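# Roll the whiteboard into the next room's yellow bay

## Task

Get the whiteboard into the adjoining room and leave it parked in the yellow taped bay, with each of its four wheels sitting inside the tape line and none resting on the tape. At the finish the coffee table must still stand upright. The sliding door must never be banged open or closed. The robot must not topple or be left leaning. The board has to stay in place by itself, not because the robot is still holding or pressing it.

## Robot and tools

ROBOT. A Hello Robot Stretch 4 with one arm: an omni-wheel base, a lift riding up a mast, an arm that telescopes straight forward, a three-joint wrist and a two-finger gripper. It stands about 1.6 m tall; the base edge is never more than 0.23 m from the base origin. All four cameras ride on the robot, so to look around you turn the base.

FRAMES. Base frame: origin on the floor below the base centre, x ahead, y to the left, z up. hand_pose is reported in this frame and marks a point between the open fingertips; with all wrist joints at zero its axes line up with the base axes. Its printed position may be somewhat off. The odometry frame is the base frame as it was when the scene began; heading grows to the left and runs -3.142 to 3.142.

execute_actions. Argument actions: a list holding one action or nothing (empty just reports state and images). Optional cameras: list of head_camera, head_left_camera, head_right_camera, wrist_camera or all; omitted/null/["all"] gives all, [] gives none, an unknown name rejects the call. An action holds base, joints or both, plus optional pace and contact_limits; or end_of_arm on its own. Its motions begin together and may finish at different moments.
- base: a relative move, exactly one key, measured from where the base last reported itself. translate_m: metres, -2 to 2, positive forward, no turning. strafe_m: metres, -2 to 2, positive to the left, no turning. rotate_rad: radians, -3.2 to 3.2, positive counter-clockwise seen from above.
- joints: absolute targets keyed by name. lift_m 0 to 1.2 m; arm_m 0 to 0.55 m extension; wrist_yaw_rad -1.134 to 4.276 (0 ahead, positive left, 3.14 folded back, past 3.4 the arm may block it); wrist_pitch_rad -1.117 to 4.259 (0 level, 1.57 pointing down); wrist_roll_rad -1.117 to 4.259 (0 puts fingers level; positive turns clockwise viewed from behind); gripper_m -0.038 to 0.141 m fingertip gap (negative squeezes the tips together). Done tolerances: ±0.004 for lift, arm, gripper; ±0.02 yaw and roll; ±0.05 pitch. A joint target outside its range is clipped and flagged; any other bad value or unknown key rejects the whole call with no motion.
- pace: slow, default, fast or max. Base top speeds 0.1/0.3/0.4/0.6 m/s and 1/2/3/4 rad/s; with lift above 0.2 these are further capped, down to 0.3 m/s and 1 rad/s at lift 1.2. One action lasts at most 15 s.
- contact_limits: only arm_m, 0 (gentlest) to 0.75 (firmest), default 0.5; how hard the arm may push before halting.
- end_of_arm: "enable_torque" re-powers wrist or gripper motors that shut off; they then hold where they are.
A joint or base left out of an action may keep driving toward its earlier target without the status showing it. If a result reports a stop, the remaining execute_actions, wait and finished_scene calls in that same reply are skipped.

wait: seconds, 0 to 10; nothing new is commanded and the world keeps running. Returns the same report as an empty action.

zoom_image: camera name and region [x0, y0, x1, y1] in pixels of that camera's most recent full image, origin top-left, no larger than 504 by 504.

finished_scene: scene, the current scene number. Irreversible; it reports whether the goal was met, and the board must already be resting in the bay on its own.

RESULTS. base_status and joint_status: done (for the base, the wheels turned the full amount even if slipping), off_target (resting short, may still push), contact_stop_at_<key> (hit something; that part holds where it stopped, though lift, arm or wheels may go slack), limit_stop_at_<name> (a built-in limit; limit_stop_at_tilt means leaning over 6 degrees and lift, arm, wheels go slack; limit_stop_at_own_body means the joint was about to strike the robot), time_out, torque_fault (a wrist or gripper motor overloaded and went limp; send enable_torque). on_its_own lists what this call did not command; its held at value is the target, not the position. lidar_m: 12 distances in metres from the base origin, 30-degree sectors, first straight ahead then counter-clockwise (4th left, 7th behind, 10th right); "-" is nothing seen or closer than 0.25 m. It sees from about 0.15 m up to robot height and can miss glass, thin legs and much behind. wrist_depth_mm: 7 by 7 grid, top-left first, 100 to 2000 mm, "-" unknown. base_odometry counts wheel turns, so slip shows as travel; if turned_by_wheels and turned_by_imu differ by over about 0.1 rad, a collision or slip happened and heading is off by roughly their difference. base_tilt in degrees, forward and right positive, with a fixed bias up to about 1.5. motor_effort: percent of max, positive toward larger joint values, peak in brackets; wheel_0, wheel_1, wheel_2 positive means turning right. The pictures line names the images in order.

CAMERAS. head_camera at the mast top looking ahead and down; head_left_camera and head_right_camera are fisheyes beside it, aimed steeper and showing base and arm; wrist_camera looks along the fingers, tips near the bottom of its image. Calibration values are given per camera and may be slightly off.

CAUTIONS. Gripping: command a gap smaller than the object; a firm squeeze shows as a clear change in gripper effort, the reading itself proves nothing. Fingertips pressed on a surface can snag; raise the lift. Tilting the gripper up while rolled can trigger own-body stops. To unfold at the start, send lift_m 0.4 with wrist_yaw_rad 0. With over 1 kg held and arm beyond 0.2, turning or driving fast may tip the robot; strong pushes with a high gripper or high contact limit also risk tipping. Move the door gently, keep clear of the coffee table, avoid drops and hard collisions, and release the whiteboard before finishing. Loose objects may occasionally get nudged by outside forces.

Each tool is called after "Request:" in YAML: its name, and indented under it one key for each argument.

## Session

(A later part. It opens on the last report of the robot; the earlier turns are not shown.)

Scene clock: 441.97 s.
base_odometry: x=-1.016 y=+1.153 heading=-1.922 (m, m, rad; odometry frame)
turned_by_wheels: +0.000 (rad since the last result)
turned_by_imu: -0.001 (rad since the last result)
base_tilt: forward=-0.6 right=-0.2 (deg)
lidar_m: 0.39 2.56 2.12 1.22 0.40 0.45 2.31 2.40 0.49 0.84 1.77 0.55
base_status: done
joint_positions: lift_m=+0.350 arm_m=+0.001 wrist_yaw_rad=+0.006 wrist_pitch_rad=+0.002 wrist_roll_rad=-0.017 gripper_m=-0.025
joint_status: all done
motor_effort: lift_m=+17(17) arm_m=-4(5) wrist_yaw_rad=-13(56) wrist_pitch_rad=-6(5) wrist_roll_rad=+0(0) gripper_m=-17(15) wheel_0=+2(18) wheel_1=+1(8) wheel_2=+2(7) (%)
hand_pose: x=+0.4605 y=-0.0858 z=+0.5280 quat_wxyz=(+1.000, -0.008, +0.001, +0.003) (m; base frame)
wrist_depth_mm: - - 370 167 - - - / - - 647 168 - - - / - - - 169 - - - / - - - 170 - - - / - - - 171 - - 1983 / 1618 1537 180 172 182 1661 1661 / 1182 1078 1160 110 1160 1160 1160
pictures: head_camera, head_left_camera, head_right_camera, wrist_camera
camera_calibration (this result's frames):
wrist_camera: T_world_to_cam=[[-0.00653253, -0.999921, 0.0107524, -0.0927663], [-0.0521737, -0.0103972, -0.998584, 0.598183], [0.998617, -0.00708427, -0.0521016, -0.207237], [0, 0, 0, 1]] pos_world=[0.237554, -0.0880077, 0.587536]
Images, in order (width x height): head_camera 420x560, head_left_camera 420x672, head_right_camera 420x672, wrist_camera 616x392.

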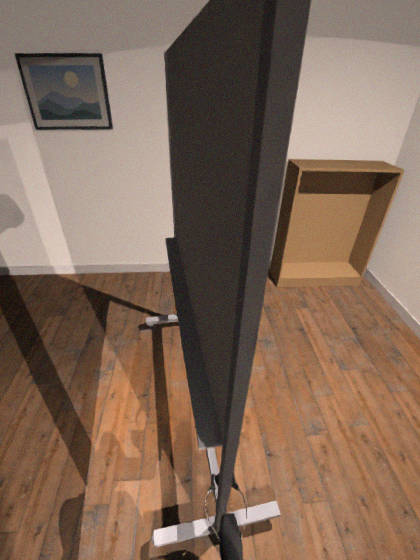

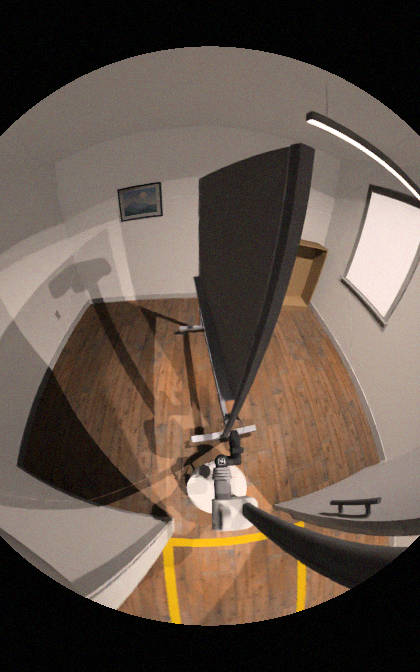

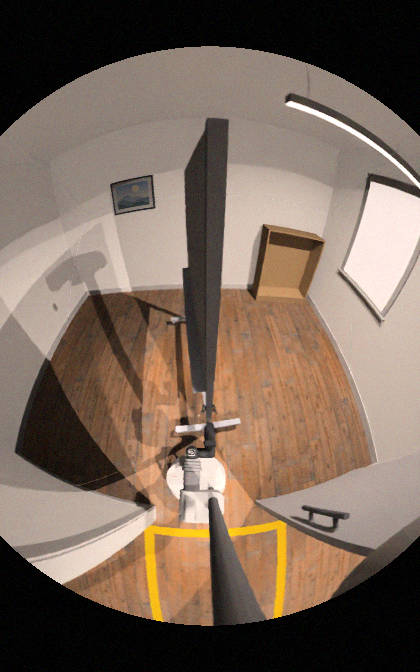

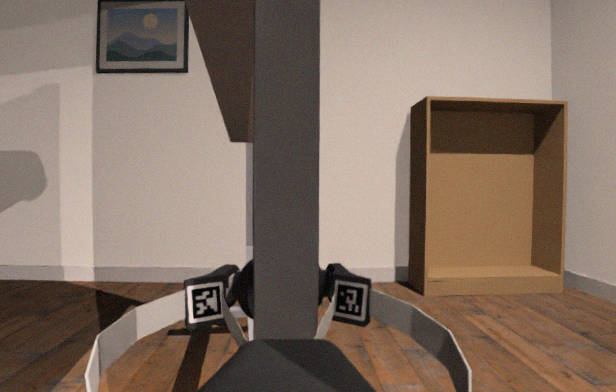

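Request:
execute_actions:
  actions:
    - {"base": {"translate_m": -1.45}}

Scene clock: 485.23 s.
base_odometry: x=-0.518 y=+2.515 heading=-1.922 (m, m, rad; odometry frame)
turned_by_wheels: +0.000 (rad since the last result)
turned_by_imu: +0.000 (rad since the last result)
base_tilt: forward=-0.7 right=-0.1 (deg)
lidar_m: 0.39 0.43 1.40 1.32 1.27 0.91 0.85 0.90 1.21 1.75 1.52 0.50
base_status: done
joint_positions: lift_m=+0.350 arm_m=+0.001 wrist_yaw_rad=+0.003 wrist_pitch_rad=+0.002 wrist_roll_rad=-0.017 gripper_m=-0.025
joint_status: not commanded
motor_effort: lift_m=+17(17) arm_m=-3(3) wrist_yaw_rad=-8(35) wrist_pitch_rad=-7(8) wrist_roll_rad=-1(0) gripper_m=-17(23) wheel_0=+0(5) wheel_1=+1(6) wheel_2=+3(16) (%)
hand_pose: x=+0.4602 y=-0.0865 z=+0.5278 quat_wxyz=(+1.000, -0.008, +0.001, +0.002) (m; base frame)
wrist_depth_mm: 768 842 - 166 - 946 820 / 778 854 - 167 - 960 820 / 778 866 - 167 - 946 831 / 778 866 - 168 - 946 820 / 788 854 - 169 - 960 842 / 788 788 185 170 183 960 842 / 798 798 1205 110 1160 842 842
pictures: head_camera, head_left_camera, head_right_camera, wrist_camera
camera_calibration (this result's frames):
wrist_camera: T_world_to_cam=[[-0.00905949, -0.999901, 0.0107595, -0.0923367], [-0.0528215, -0.0102664, -0.998551, 0.598277], [0.998563, -0.0096147, -0.0527233, -0.206899], [0, 0, 0, 1]] pos_world=[0.237367, -0.0881747, 0.587495]
Images, in order (width x height): head_camera 420x560, head_left_camera 420x672, head_right_camera 420x672, wrist_camera 616x392.

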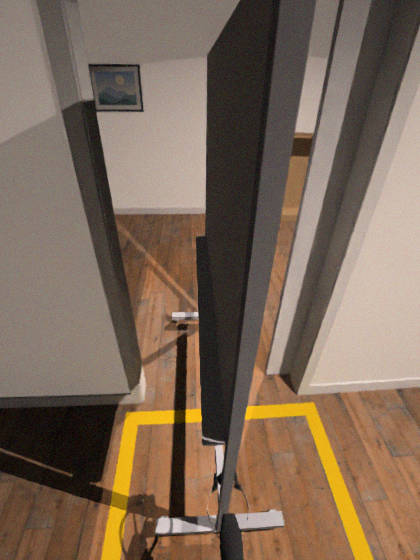

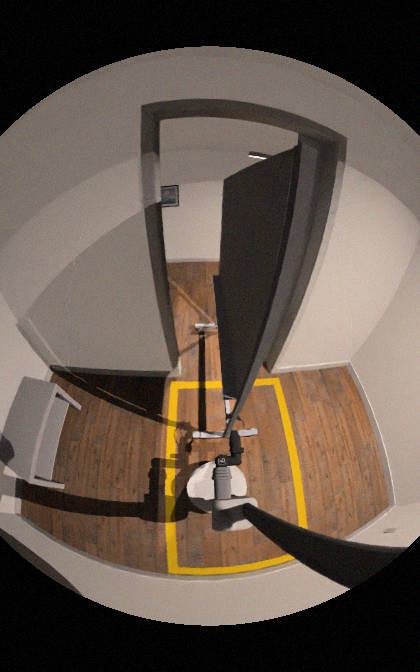

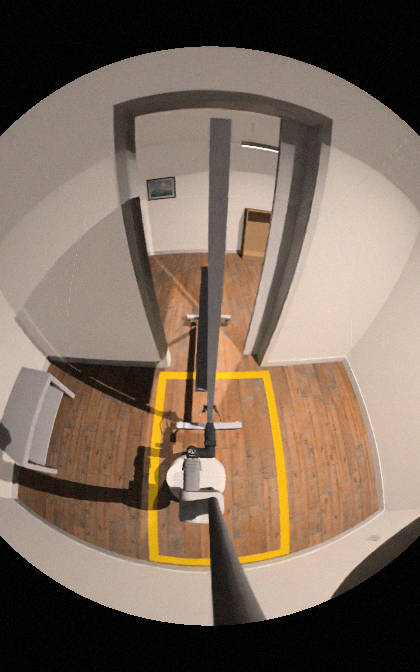

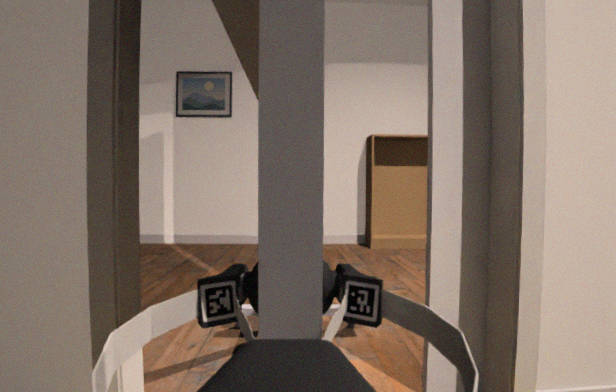

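Request:
zoom_image:
  camera: "head_camera"
  region: [150, 430, 300, 560]

Request:
zoom_image:
  camera: "head_right_camera"
  region: [130, 290, 310, 580]

Region (150, 430, 300, 560) of head_camera's 420x560 image, scaled by 3.360, with more detail than that image has; it fills the top 437 rows of this view, and the rest is white.

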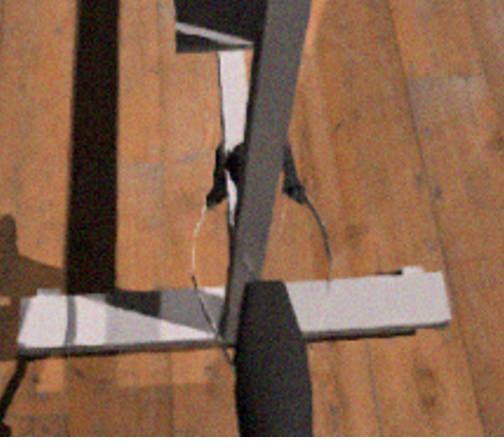

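Region (130, 290, 310, 580) of head_right_camera's 420x672 image, scaled by 1.738, with more detail than that image has; it fills the left 313 columns of this view, and the rest is white.

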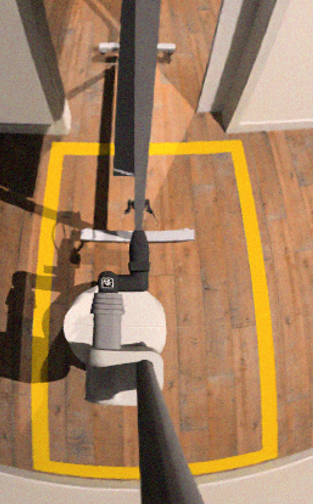

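Request:
execute_actions:
  actions:
    - {"joints": {"gripper_m": 0.055}}
  cameras: ["wrist_camera"]

Scene clock: 606.77 s.
base_odometry: x=-0.518 y=+2.515 heading=-1.922 (m, m, rad; odometry frame)
turned_by_wheels: +0.000 (rad since the last result)
turned_by_imu: -0.002 (rad since the last result)
base_tilt: forward=-0.7 right=+0.0 (deg)
lidar_m: 0.38 0.42 1.41 1.34 1.26 0.90 0.86 0.90 1.21 1.74 1.53 0.49
base_status: not commanded
joint_positions: lift_m=+0.350 arm_m=+0.000 wrist_yaw_rad=+0.000 wrist_pitch_rad=+0.002 wrist_roll_rad=-0.017 gripper_m=+0.055
joint_status: all done
motor_effort: lift_m=+17(17) arm_m=-3(3) wrist_yaw_rad=+2(6) wrist_pitch_rad=-5(6) wrist_roll_rad=-1(0) gripper_m=+0(19) wheel_0=+1(1) wheel_1=+1(1) wheel_2=+0(3) (%)
hand_pose: x=+0.4598 y=-0.0875 z=+0.5280 quat_wxyz=(+1.000, -0.008, +0.001, +0.000) (m; base frame)
wrist_depth_mm: 759 854 - 167 - 946 820 / 759 866 - 168 - 946 831 / 768 866 - 169 - 960 831 / 778 866 - 170 - 960 831 / 778 878 - 170 - 960 842 / 788 798 194 171 195 960 842 / 788 778 1182 110 1160 891 842
pictures: wrist_camera
camera_calibration (this result's frames):
wrist_camera: T_world_to_cam=[[-0.0125572, -0.999863, 0.0107523, -0.0917344], [-0.0522673, -0.0100821, -0.998582, 0.598193], [0.998554, -0.0131014, -0.0521336, -0.207107], [0, 0, 0, 1]] pos_world=[0.236922, -0.0884042, 0.587534]
Images, in order (width x height): wrist_camera 616x392.

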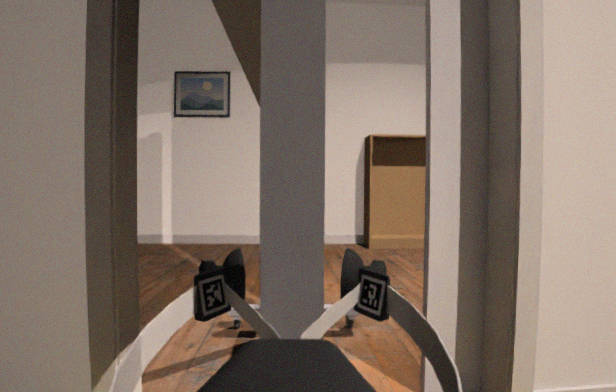

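Request:
execute_actions:
  actions:
    - {"joints": {"wrist_pitch_rad": -0.85, "gripper_m": 0.08}}
  cameras: []

Request:
execute_actions:
  actions:
    - {"base": {"rotate_rad": -1.585}, "joints": {"wrist_pitch_rad": -1.05, "gripper_m": 0.13, "wrist_yaw_rad": 0.3}, "pace": "fast"}
  cameras: ["head_left_camera"]

Scene clock: 617.70 s.
base_odometry: x=-0.518 y=+2.515 heading=-1.922 (m, m, rad; odometry frame)
turned_by_wheels: +0.000 (rad since the last result)
turned_by_imu: -0.001 (rad since the last result)
base_tilt: forward=-0.6 right=+0.0 (deg)
lidar_m: 0.40 0.44 1.40 1.33 1.26 0.91 0.86 0.89 1.21 1.75 1.53 0.49
base_status: not commanded
joint_positions: lift_m=+0.350 arm_m=+0.000 wrist_yaw_rad=+0.000 wrist_pitch_rad=-0.848 wrist_roll_rad=-0.017 gripper_m=+0.080
joint_status: all done
motor_effort: lift_m=+17(17) arm_m=-3(3) wrist_yaw_rad=+1(2) wrist_pitch_rad=-4(11) wrist_roll_rad=+0(1) gripper_m=-1(4) wheel_0=+1(1) wheel_1=+1(1) wheel_2=+0(0) (%)
hand_pose: x=+0.3622 y=-0.0874 z=+0.7449 quat_wxyz=(+0.911, -0.008, -0.411, -0.004) (m; base frame)
wrist_depth_mm: 1661 1661 1708 1708 1708 1708 1708 / 1756 1808 1808 1808 1863 1863 1863 / 1464 1464 1576 1618 1618 1576 1576 / 1205 1229 - - 1499 1308 1336 / 1060 1060 - - 1308 1118 1138 / 917 917 212 267 215 1008 991 / 831 831 - 110 - 904 878
pictures: none
No camera images: the call's "cameras" was empty. Leave "cameras" out to get every camera's image.

Scene clock: 619.43 s.
base_odometry: x=-0.518 y=+2.515 heading=+2.776 (m, m, rad; odometry frame)
turned_by_wheels: -1.585 (rad since the last result)
turned_by_imu: -1.571 (rad since the last result)
base_tilt: forward=-0.7 right=+0.0 (deg)
lidar_m: 1.75 1.55 0.44 0.41 0.43 1.41 1.33 1.29 0.91 0.86 0.90 1.20
base_status: done
joint_positions: lift_m=+0.350 arm_m=+0.000 wrist_yaw_rad=+0.300 wrist_pitch_rad=-1.049 wrist_roll_rad=-0.017 gripper_m=+0.130
joint_status: all done
motor_effort: lift_m=+17(17) arm_m=-3(3) wrist_yaw_rad=+4(7) wrist_pitch_rad=-4(5) wrist_roll_rad=+0(1) gripper_m=+1(1) wheel_0=+0(6) wheel_1=+0(8) wheel_2=-1(9) (%)
hand_pose: x=+0.3347 y=-0.0410 z=+0.7786 quat_wxyz=(+0.857, +0.068, -0.496, +0.125) (m; base frame)
wrist_depth_mm: 1499 1618 1618 1618 1618 1576 1098 / 1499 1708 1756 1756 1808 1661 1160 / 1464 1863 1863 1863 1921 1863 1255 / 1430 1921 - - - - 1308 / 1308 1661 - - - - 1366 / 1255 1464 - - 1756 1708 1464 / 1205 1618 1921 110 1661 1537 1397
pictures: head_left_camera
Images, in order (width x height): head_left_camera 420x672.

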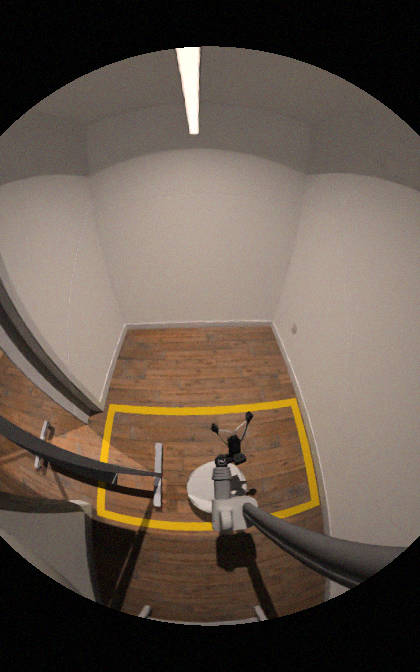

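Request:
execute_actions:
  actions:
    - {"base": {"translate_m": -0.42}, "joints": {"wrist_pitch_rad": 0.0, "wrist_yaw_rad": 1.571, "arm_m": 0.25}, "pace": "fast"}

Scene clock: 631.63 s.
base_odometry: x=-0.126 y=+2.365 heading=+2.777 (m, m, rad; odometry frame)
turned_by_wheels: +0.000 (rad since the last result)
turned_by_imu: -0.002 (rad since the last result)
base_tilt: forward=-0.6 right=+0.0 (deg)
lidar_m: 2.15 0.61 0.49 1.00 1.05 0.96 0.91 0.95 0.93 0.88 0.91 1.19
base_status: done
joint_positions: lift_m=+0.350 arm_m=+0.249 wrist_yaw_rad=+1.571 wrist_pitch_rad=+0.002 wrist_roll_rad=-0.017 gripper_m=+0.130
joint_status: all done
motor_effort: lift_m=+17(17) arm_m=+6(8) wrist_yaw_rad=+3(8) wrist_pitch_rad=-6(6) wrist_roll_rad=+0(0) gripper_m=+0(2) wheel_0=+1(6) wheel_1=+1(5) wheel_2=-1(11) (%)
hand_pose: x=+0.5073 y=+0.2885 z=+0.5279 quat_wxyz=(+0.707, -0.007, -0.005, +0.707) (m; base frame)
wrist_depth_mm: 931 917 - - - 1008 1008 / 931 946 - - - 1008 1008 / 931 931 - - - 1008 1025 / 931 946 - - - 1008 1008 / 931 946 - - - 1008 1025 / 931 946 1430 345 1138 1008 1042 / 946 960 1205 110 1138 1008 1025
pictures: head_camera, head_left_camera, head_right_camera, wrist_camera
camera_calibration (this result's frames):
wrist_camera: T_world_to_cam=[[0.999868, -0.0121624, 0.0107732, -0.51375], [0.0101218, -0.0524016, -0.998575, 0.584979], [0.0127096, 0.998552, -0.0522716, -0.0412379], [0, 0, 0, 1]] pos_world=[0.508285, 0.0655836, 0.587525]
Images, in order (width x height): head_camera 420x560, head_left_camera 420x672, head_right_camera 420x672, wrist_camera 616x392.

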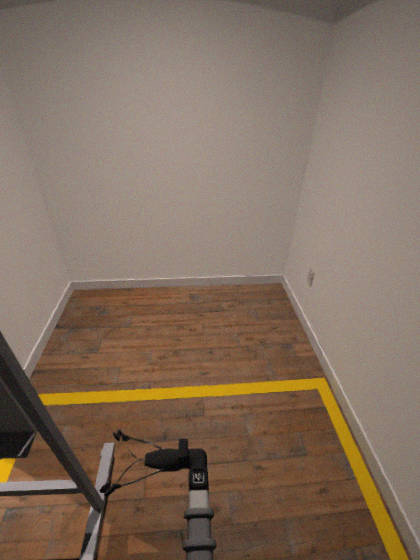

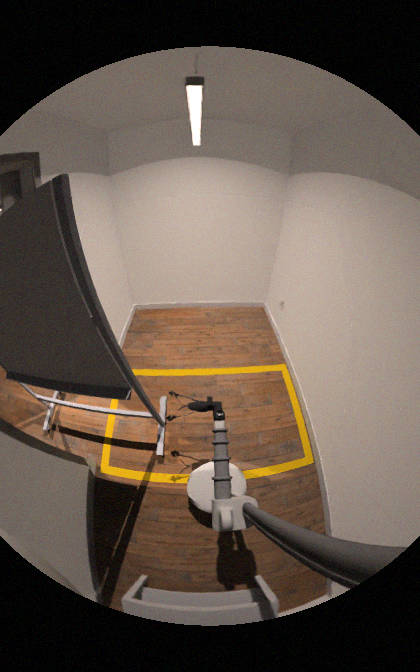

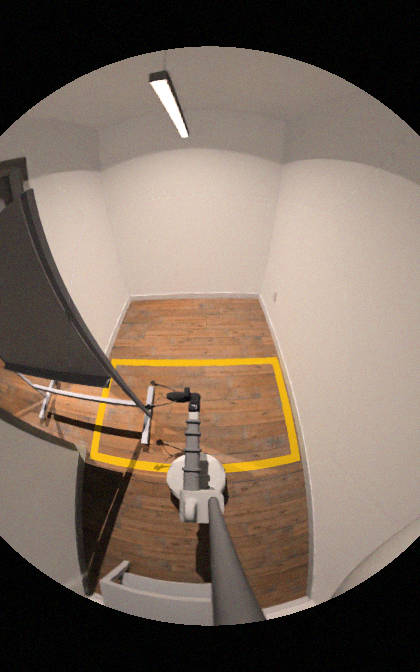

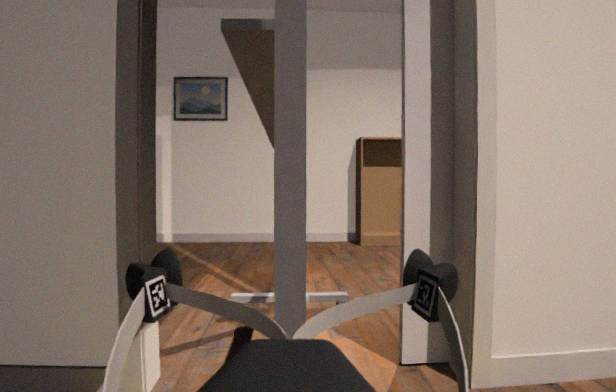

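Request:
execute_actions:
  actions:
    - {"base": {"strafe_m": 0.152}, "joints": {"gripper_m": -0.025}, "pace": "fast"}
  cameras: ["wrist_camera", "head_left_camera"]

Scene clock: 669.73 s.
base_odometry: x=-0.180 y=+2.223 heading=+2.778 (m, m, rad; odometry frame)
turned_by_wheels: +0.001 (rad since the last result)
turned_by_imu: +0.001 (rad since the last result)
base_tilt: forward=-0.7 right=+0.0 (deg)
lidar_m: 2.16 0.36 0.61 0.86 0.90 0.94 0.91 0.97 1.10 1.02 1.07 1.43
base_status: done
joint_positions: lift_m=+0.350 arm_m=+0.249 wrist_yaw_rad=+1.575 wrist_pitch_rad=+0.002 wrist_roll_rad=-0.017 gripper_m=-0.024
joint_status: all done
motor_effort: lift_m=+17(17) arm_m=+5(5) wrist_yaw_rad=-9(14) wrist_pitch_rad=-7(6) wrist_roll_rad=-1(1) gripper_m=-21(21) wheel_0=+8(11) wheel_1=+2(10) wheel_2=+3(4) (%)
hand_pose: x=+0.5062 y=+0.2888 z=+0.5278 quat_wxyz=(+0.706, -0.007, -0.005, +0.709) (m; base frame)
wrist_depth_mm: 778 854 - 171 - 960 842 / 788 866 - 172 - 960 842 / 788 866 - 173 - 960 854 / 788 878 - 174 - 960 854 / 798 878 - 174 - 960 854 / 798 798 185 175 181 891 854 / 798 798 1205 110 1098 854 866
pictures: head_left_camera, wrist_camera
camera_calibration (this result's frames):
wrist_camera: T_world_to_cam=[[0.999909, -0.00806948, 0.0107778, -0.513792], [0.0103377, -0.0527201, -0.998556, 0.584878], [0.00862603, 0.998577, -0.0526319, -0.039333], [0, 0, 0, 1]] pos_world=[0.508038, 0.0659658, 0.587501]
Images, in order (width x height): head_left_camera 420x672, wrist_camera 616x392.

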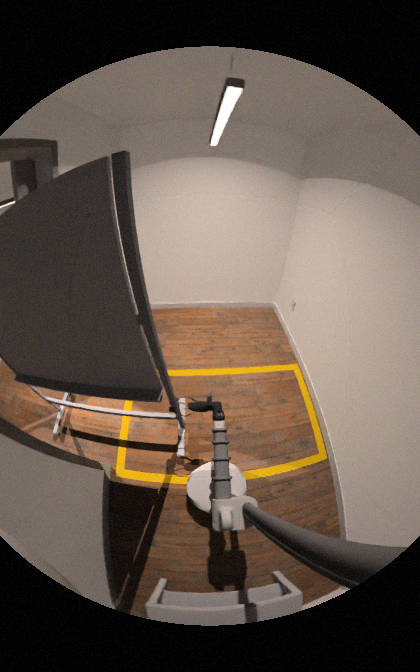

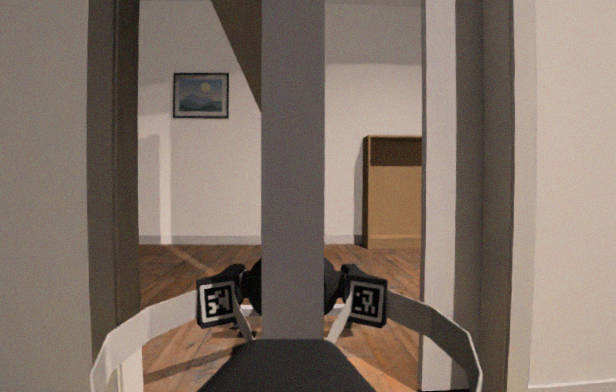

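Request:
execute_actions:
  actions:
    - {"base": {"strafe_m": -0.76}}

Scene clock: 686.67 s.
base_odometry: x=+0.090 y=+2.933 heading=+2.778 (m, m, rad; odometry frame)
turned_by_wheels: +0.001 (rad since the last result)
turned_by_imu: +0.001 (rad since the last result)
base_tilt: forward=-0.6 right=+0.0 (deg)
lidar_m: 0.99 0.36 0.40 1.62 1.30 0.98 1.19 0.42 0.29 0.26 0.27 0.38
base_status: done
joint_positions: lift_m=+0.350 arm_m=+0.249 wrist_yaw_rad=+1.573 wrist_pitch_rad=+0.002 wrist_roll_rad=-0.017 gripper_m=-0.025
joint_status: not commanded
motor_effort: lift_m=+17(17) arm_m=+5(6) wrist_yaw_rad=-3(18) wrist_pitch_rad=-5(7) wrist_roll_rad=+0(1) gripper_m=-18(23) wheel_0=+4(20) wheel_1=+2(4) wheel_2=+3(7) (%)
hand_pose: x=+0.5068 y=+0.2887 z=+0.5279 quat_wxyz=(+0.706, -0.007, -0.005, +0.708) (m; base frame)
wrist_depth_mm: 1464 1499 1537 171 1661 1537 1618 / 1464 1499 - 172 1661 1576 1618 / 1499 1499 - 172 1708 1576 1618 / 1499 1537 - 173 1661 1576 1576 / 1499 1499 1576 174 1661 1618 1576 / 1499 1499 183 175 181 1537 1576 / 1182 1098 1205 110 1160 1138 1160
pictures: head_camera, head_left_camera, head_right_camera, wrist_camera
camera_calibration (this result's frames):
wrist_camera: T_world_to_cam=[[0.999892, -0.0100254, 0.0107748, -0.513836], [0.0102341, -0.0525048, -0.998568, 0.584928], [0.0105768, 0.99857, -0.0523966, -0.0402771], [0, 0, 0, 1]] pos_world=[0.50822, 0.0657796, 0.587516]
Images, in order (width x height): head_camera 420x560, head_left_camera 420x672, head_right_camera 420x672, wrist_camera 616x392.

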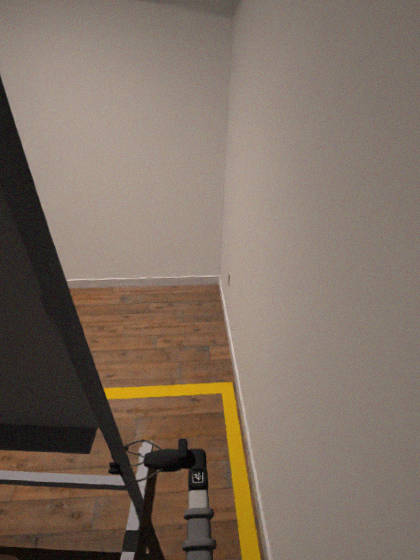

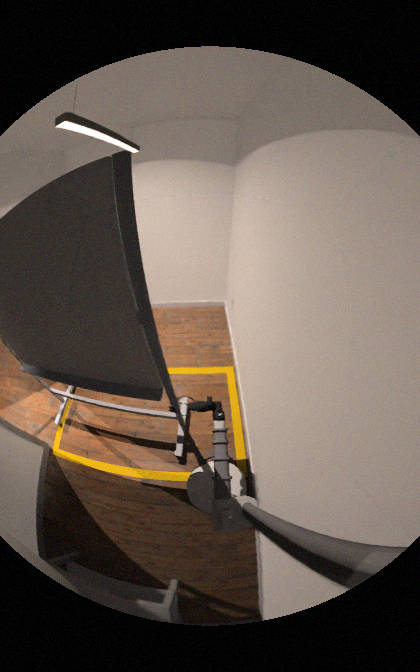

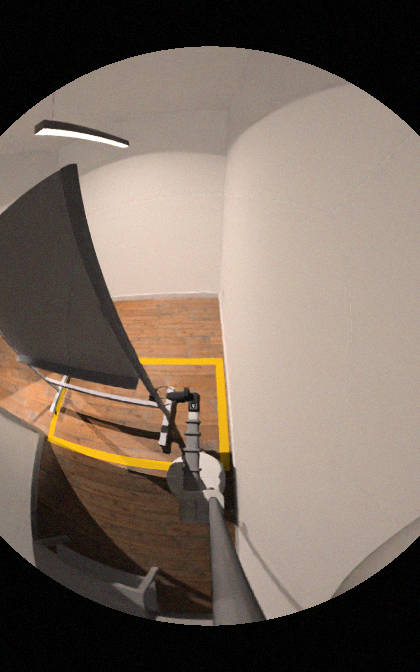

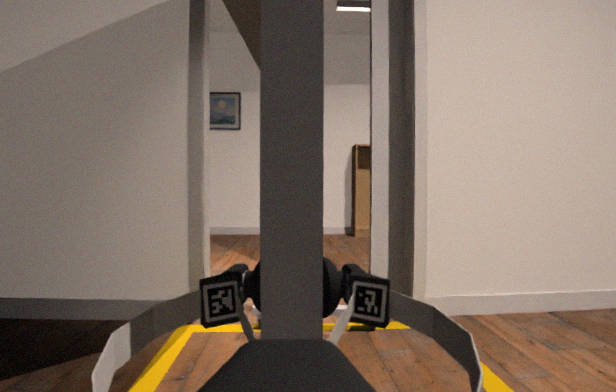

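Request:
zoom_image:
  camera: "wrist_camera"
  region: [150, 250, 450, 392]

Request:
zoom_image:
  camera: "head_left_camera"
  region: [10, 350, 260, 520]

Region (150, 250, 450, 392) of wrist_camera's 616x392 image, scaled by 1.680; it fills the top 239 rows of this view, and the rest is white.

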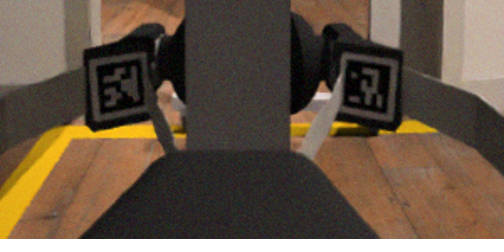

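Region (10, 350, 260, 520) of head_left_camera's 420x672 image, scaled by 2.016, with more detail than that image has; it fills the top 343 rows of this view, and the rest is white.

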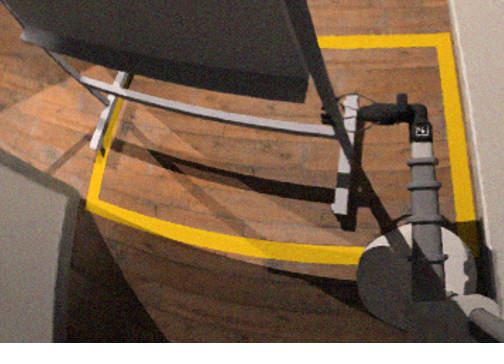

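Request:
execute_actions:
  actions:
    - {"base": {"rotate_rad": -0.36}, "joints": {"wrist_yaw_rad": 1.92, "arm_m": 0.31}}

Scene clock: 723.60 s.
base_odometry: x=+0.090 y=+2.933 heading=+2.417 (m, m, rad; odometry frame)
turned_by_wheels: -0.361 (rad since the last result)
turned_by_imu: -0.346 (rad since the last result)
base_tilt: forward=-0.7 right=-0.1 (deg)
lidar_m: 0.49 0.31 0.52 0.83 1.61 1.14 0.96 0.72 0.35 0.27 0.27 0.31
base_status: done
joint_positions: lift_m=+0.350 arm_m=+0.310 wrist_yaw_rad=+1.918 wrist_pitch_rad=+0.002 wrist_roll_rad=-0.017 gripper_m=-0.025
joint_status: all done
motor_effort: lift_m=+17(17) arm_m=+2(13) wrist_yaw_rad=+5(68) wrist_pitch_rad=-5(9) wrist_roll_rad=-1(1) gripper_m=-10(29) wheel_0=-8(27) wheel_1=-2(18) wheel_2=-4(19) (%)
hand_pose: x=+0.4645 y=+0.3010 z=+0.5279 quat_wxyz=(+0.574, -0.006, -0.006, +0.819) (m; base frame)
wrist_depth_mm: 1618 1661 1618 146 1708 1756 1708 / 1618 1661 1708 147 1756 1708 1756 / 1618 1661 1756 148 1756 1756 1808 / 1618 1661 1808 148 1756 1756 1808 / 1618 1661 1756 149 1756 1756 1808 / 1618 1708 179 149 180 1708 1661 / 1205 1078 1182 110 1098 1160 1160
pictures: head_camera, head_left_camera, head_right_camera, wrist_camera
camera_calibration (this result's frames):
wrist_camera: T_world_to_cam=[[0.944189, 0.329228, 0.0107605, -0.547656], [0.0273546, -0.0458125, -0.998575, 0.576085], [-0.328266, 0.943139, -0.0522616, 0.121854], [0, 0, 0, 1]] pos_world=[0.541333, 0.0917702, 0.587525]
Images, in order (width x height): head_camera 420x560, head_left_camera 420x672, head_right_camera 420x672, wrist_camera 616x392.

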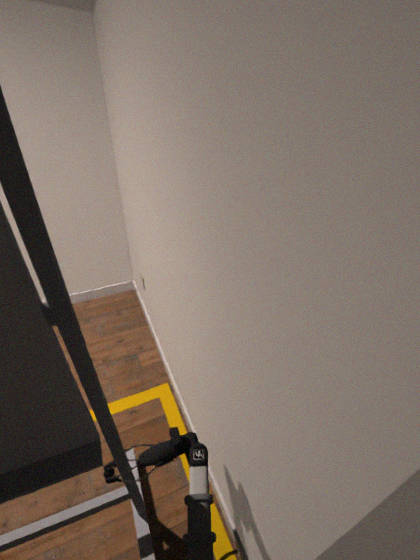

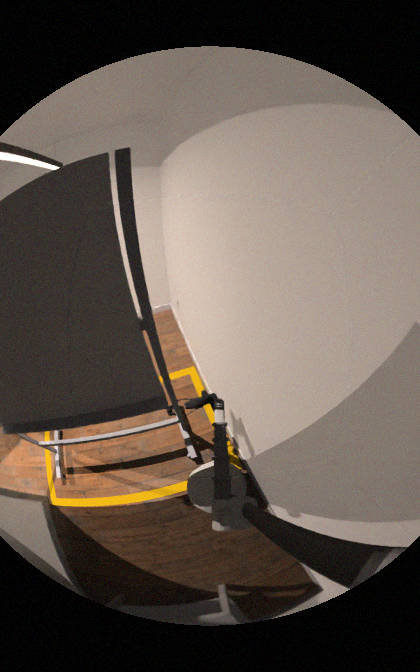

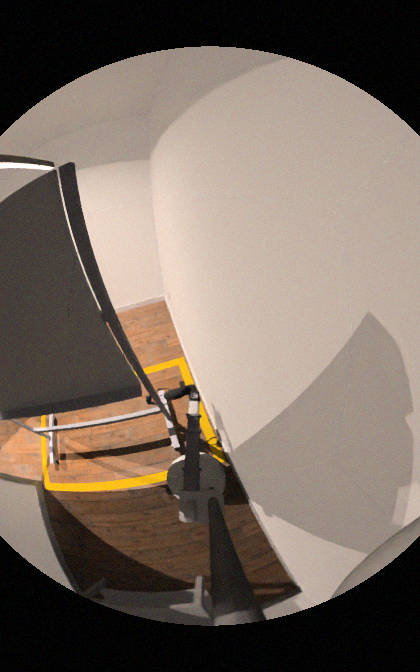

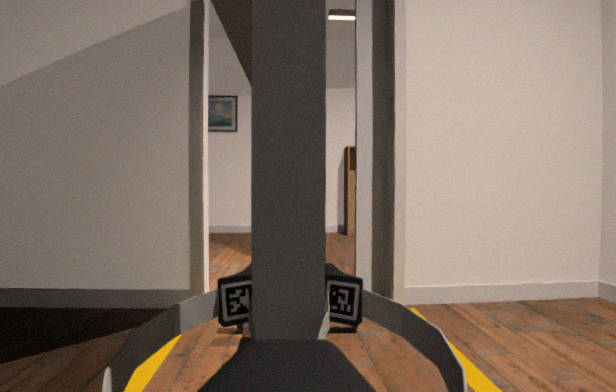

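Request:
execute_actions:
  actions:
    - {"joints": {"gripper_m": 0.07}}

Scene clock: 731.83 s.
base_odometry: x=+0.090 y=+2.933 heading=+2.418 (m, m, rad; odometry frame)
turned_by_wheels: +0.001 (rad since the last result)
turned_by_imu: -0.001 (rad since the last result)
base_tilt: forward=-0.7 right=-0.1 (deg)
lidar_m: 0.47 0.30 0.53 0.82 1.62 1.14 0.97 0.72 0.36 0.28 0.27 0.31
base_status: not commanded
joint_positions: lift_m=+0.350 arm_m=+0.310 wrist_yaw_rad=+1.919 wrist_pitch_rad=+0.002 wrist_roll_rad=-0.017 gripper_m=+0.070
joint_status: all done
motor_effort: lift_m=+17(17) arm_m=+2(2) wrist_yaw_rad=+2(9) wrist_pitch_rad=-5(5) wrist_roll_rad=+0(1) gripper_m=+0(9) wheel_0=-2(9) wheel_1=-1(3) wheel_2=-1(5) (%)
hand_pose: x=+0.4642 y=+0.3010 z=+0.5279 quat_wxyz=(+0.574, -0.006, -0.006, +0.819) (m; base frame)
wrist_depth_mm: 1618 1618 1618 150 1708 1708 1756 / 1618 1618 1708 151 1756 1708 1756 / 1618 1661 1708 151 1708 1756 1756 / 1661 1618 1756 152 1708 1756 1756 / 1661 1661 1708 153 1756 1708 1756 / 1618 1661 194 153 199 1661 1661 / 1205 1098 1205 110 1160 1160 1182
pictures: head_camera, head_left_camera, head_right_camera, wrist_camera
camera_calibration (this result's frames):
wrist_camera: T_world_to_cam=[[0.943882, 0.330109, 0.0107603, -0.547508], [0.0273972, -0.0457871, -0.998575, 0.576064], [-0.329146, 0.942832, -0.0522616, 0.122277], [0, 0, 0, 1]] pos_world=[0.541247, 0.0918269, 0.587525]
Images, in order (width x height): head_camera 420x560, head_left_camera 420x672, head_right_camera 420x672, wrist_camera 616x392.

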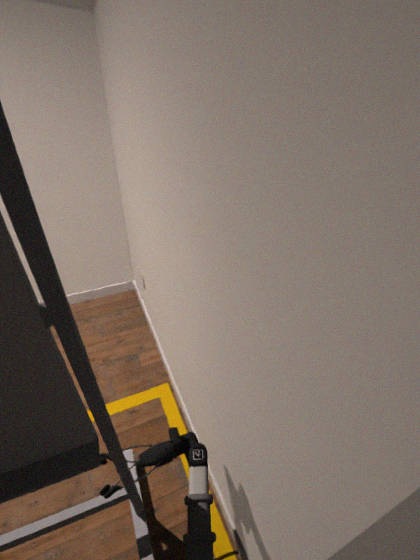

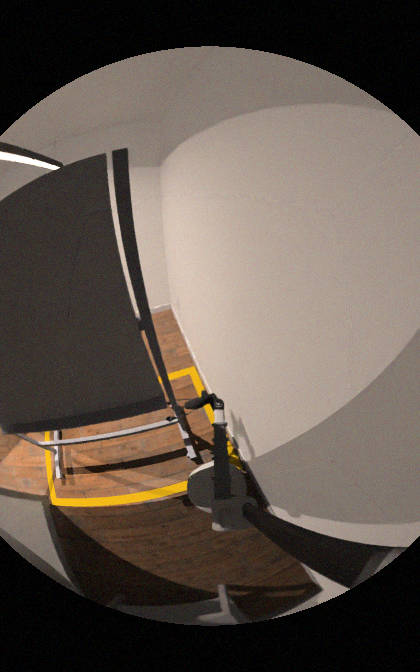

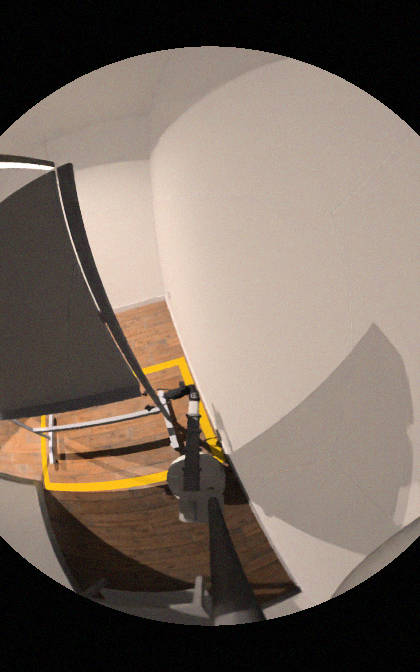

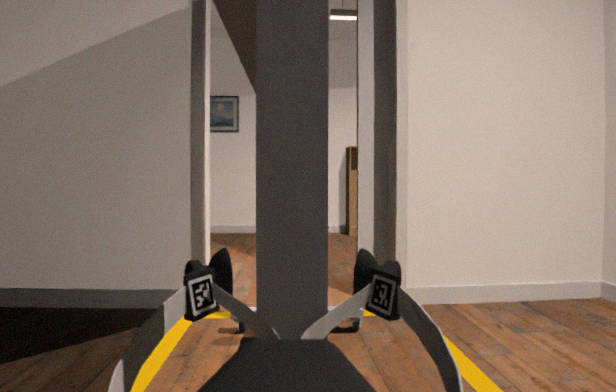

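Request:
zoom_image:
  camera: "head_left_camera"
  region: [10, 410, 130, 520]

Request:
zoom_image:
  camera: "head_left_camera"
  region: [130, 350, 270, 520]

Request:
zoom_image:
  camera: "wrist_camera"
  region: [160, 240, 460, 392]

Region (10, 410, 130, 520) of head_left_camera's 420x672 image, scaled by 4.200, with more detail than that image has; it fills the top 462 rows of this view, and the rest is white.

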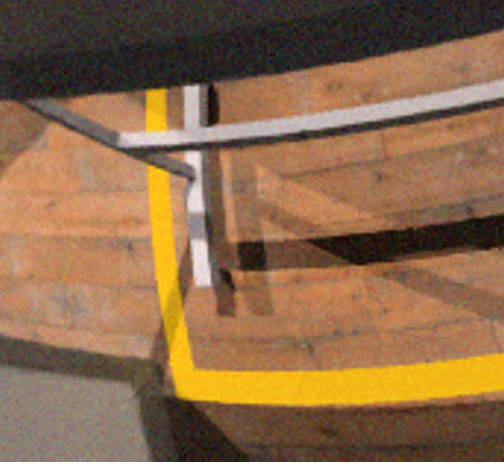

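Region (130, 350, 270, 520) of head_left_camera's 420x672 image, scaled by 2.965, with more detail than that image has; it fills the left 415 columns of this view, and the rest is white.

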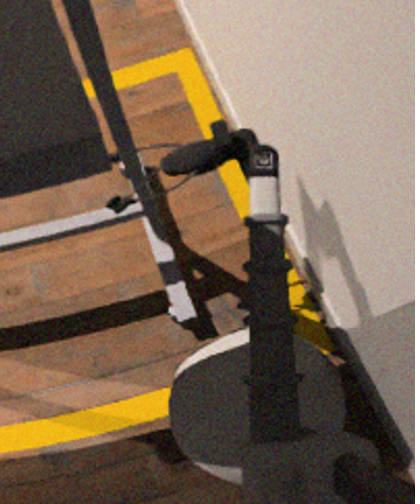

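Region (160, 240, 460, 392) of wrist_camera's 616x392 image, scaled by 1.680; it fills the top 255 rows of this view, and the rest is white.

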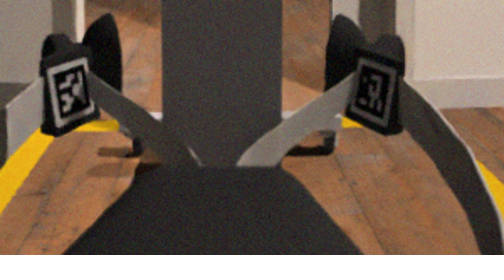

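Request:
execute_actions:
  actions:
    - {"base": {"rotate_rad": -0.045}, "pace": "fast"}
  cameras: ["wrist_camera", "head_left_camera"]

Scene clock: 753.13 s.
base_odometry: x=+0.090 y=+2.933 heading=+2.373 (m, m, rad; odometry frame)
turned_by_wheels: -0.045 (rad since the last result)
turned_by_imu: -0.045 (rad since the last result)
base_tilt: forward=-0.6 right=-0.1 (deg)
lidar_m: 0.43 0.29 0.52 0.77 1.62 1.19 0.96 0.82 0.36 0.28 0.26 0.30
base_status: done
joint_positions: lift_m=+0.350 arm_m=+0.310 wrist_yaw_rad=+1.920 wrist_pitch_rad=+0.002 wrist_roll_rad=-0.017 gripper_m=+0.070
joint_status: not commanded
motor_effort: lift_m=+17(17) arm_m=+1(2) wrist_yaw_rad=+1(3) wrist_pitch_rad=-5(5) wrist_roll_rad=-1(0) gripper_m=+0(0) wheel_0=+1(4) wheel_1=+1(5) wheel_2=+0(7) (%)
hand_pose: x=+0.4641 y=+0.3010 z=+0.5279 quat_wxyz=(+0.574, -0.006, -0.006, +0.819) (m; base frame)
wrist_depth_mm: 1618 1618 399 174 1756 1808 1808 / 1618 1618 - 175 1756 1808 1808 / 1618 1661 - 176 1808 1808 1863 / 1618 1661 - 177 1756 1756 1921 / 1618 1708 1808 177 1808 1863 1808 / 1618 1661 194 178 199 1708 1661 / 1182 1118 1182 110 1160 1160 1160
pictures: head_left_camera, wrist_camera
camera_calibration (this result's frames):
wrist_camera: T_world_to_cam=[[0.943759, 0.33046, 0.0107604, -0.547449], [0.0274142, -0.0457766, -0.998575, 0.576056], [-0.329497, 0.942709, -0.0522614, 0.122446], [0, 0, 0, 1]] pos_world=[0.541213, 0.0918494, 0.587525]
Images, in order (width x height): head_left_camera 420x672, wrist_camera 616x392.

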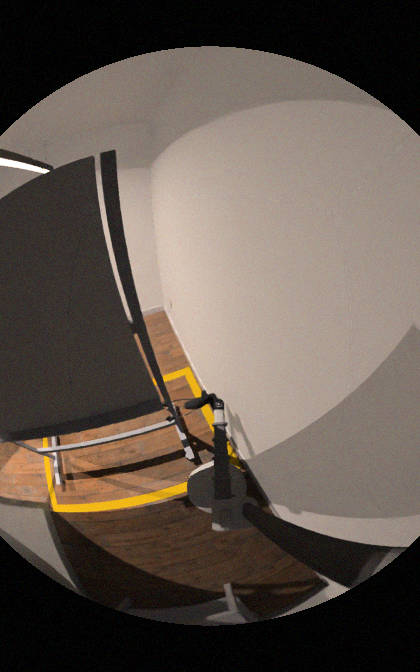

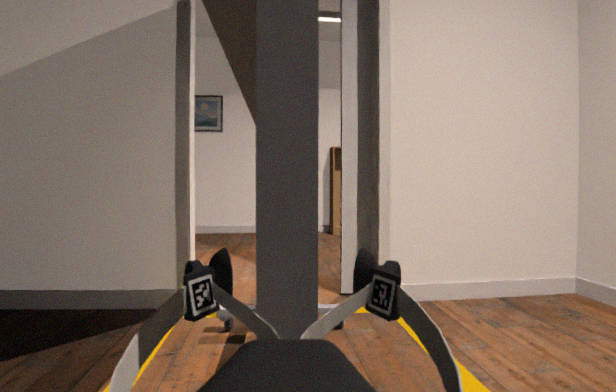

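The gripper is clear of the post, all four wheels are inside the tape, and I never touched the coffee table.

Request:
finished_scene:
  scene: 2

The scene is finished: the task was done.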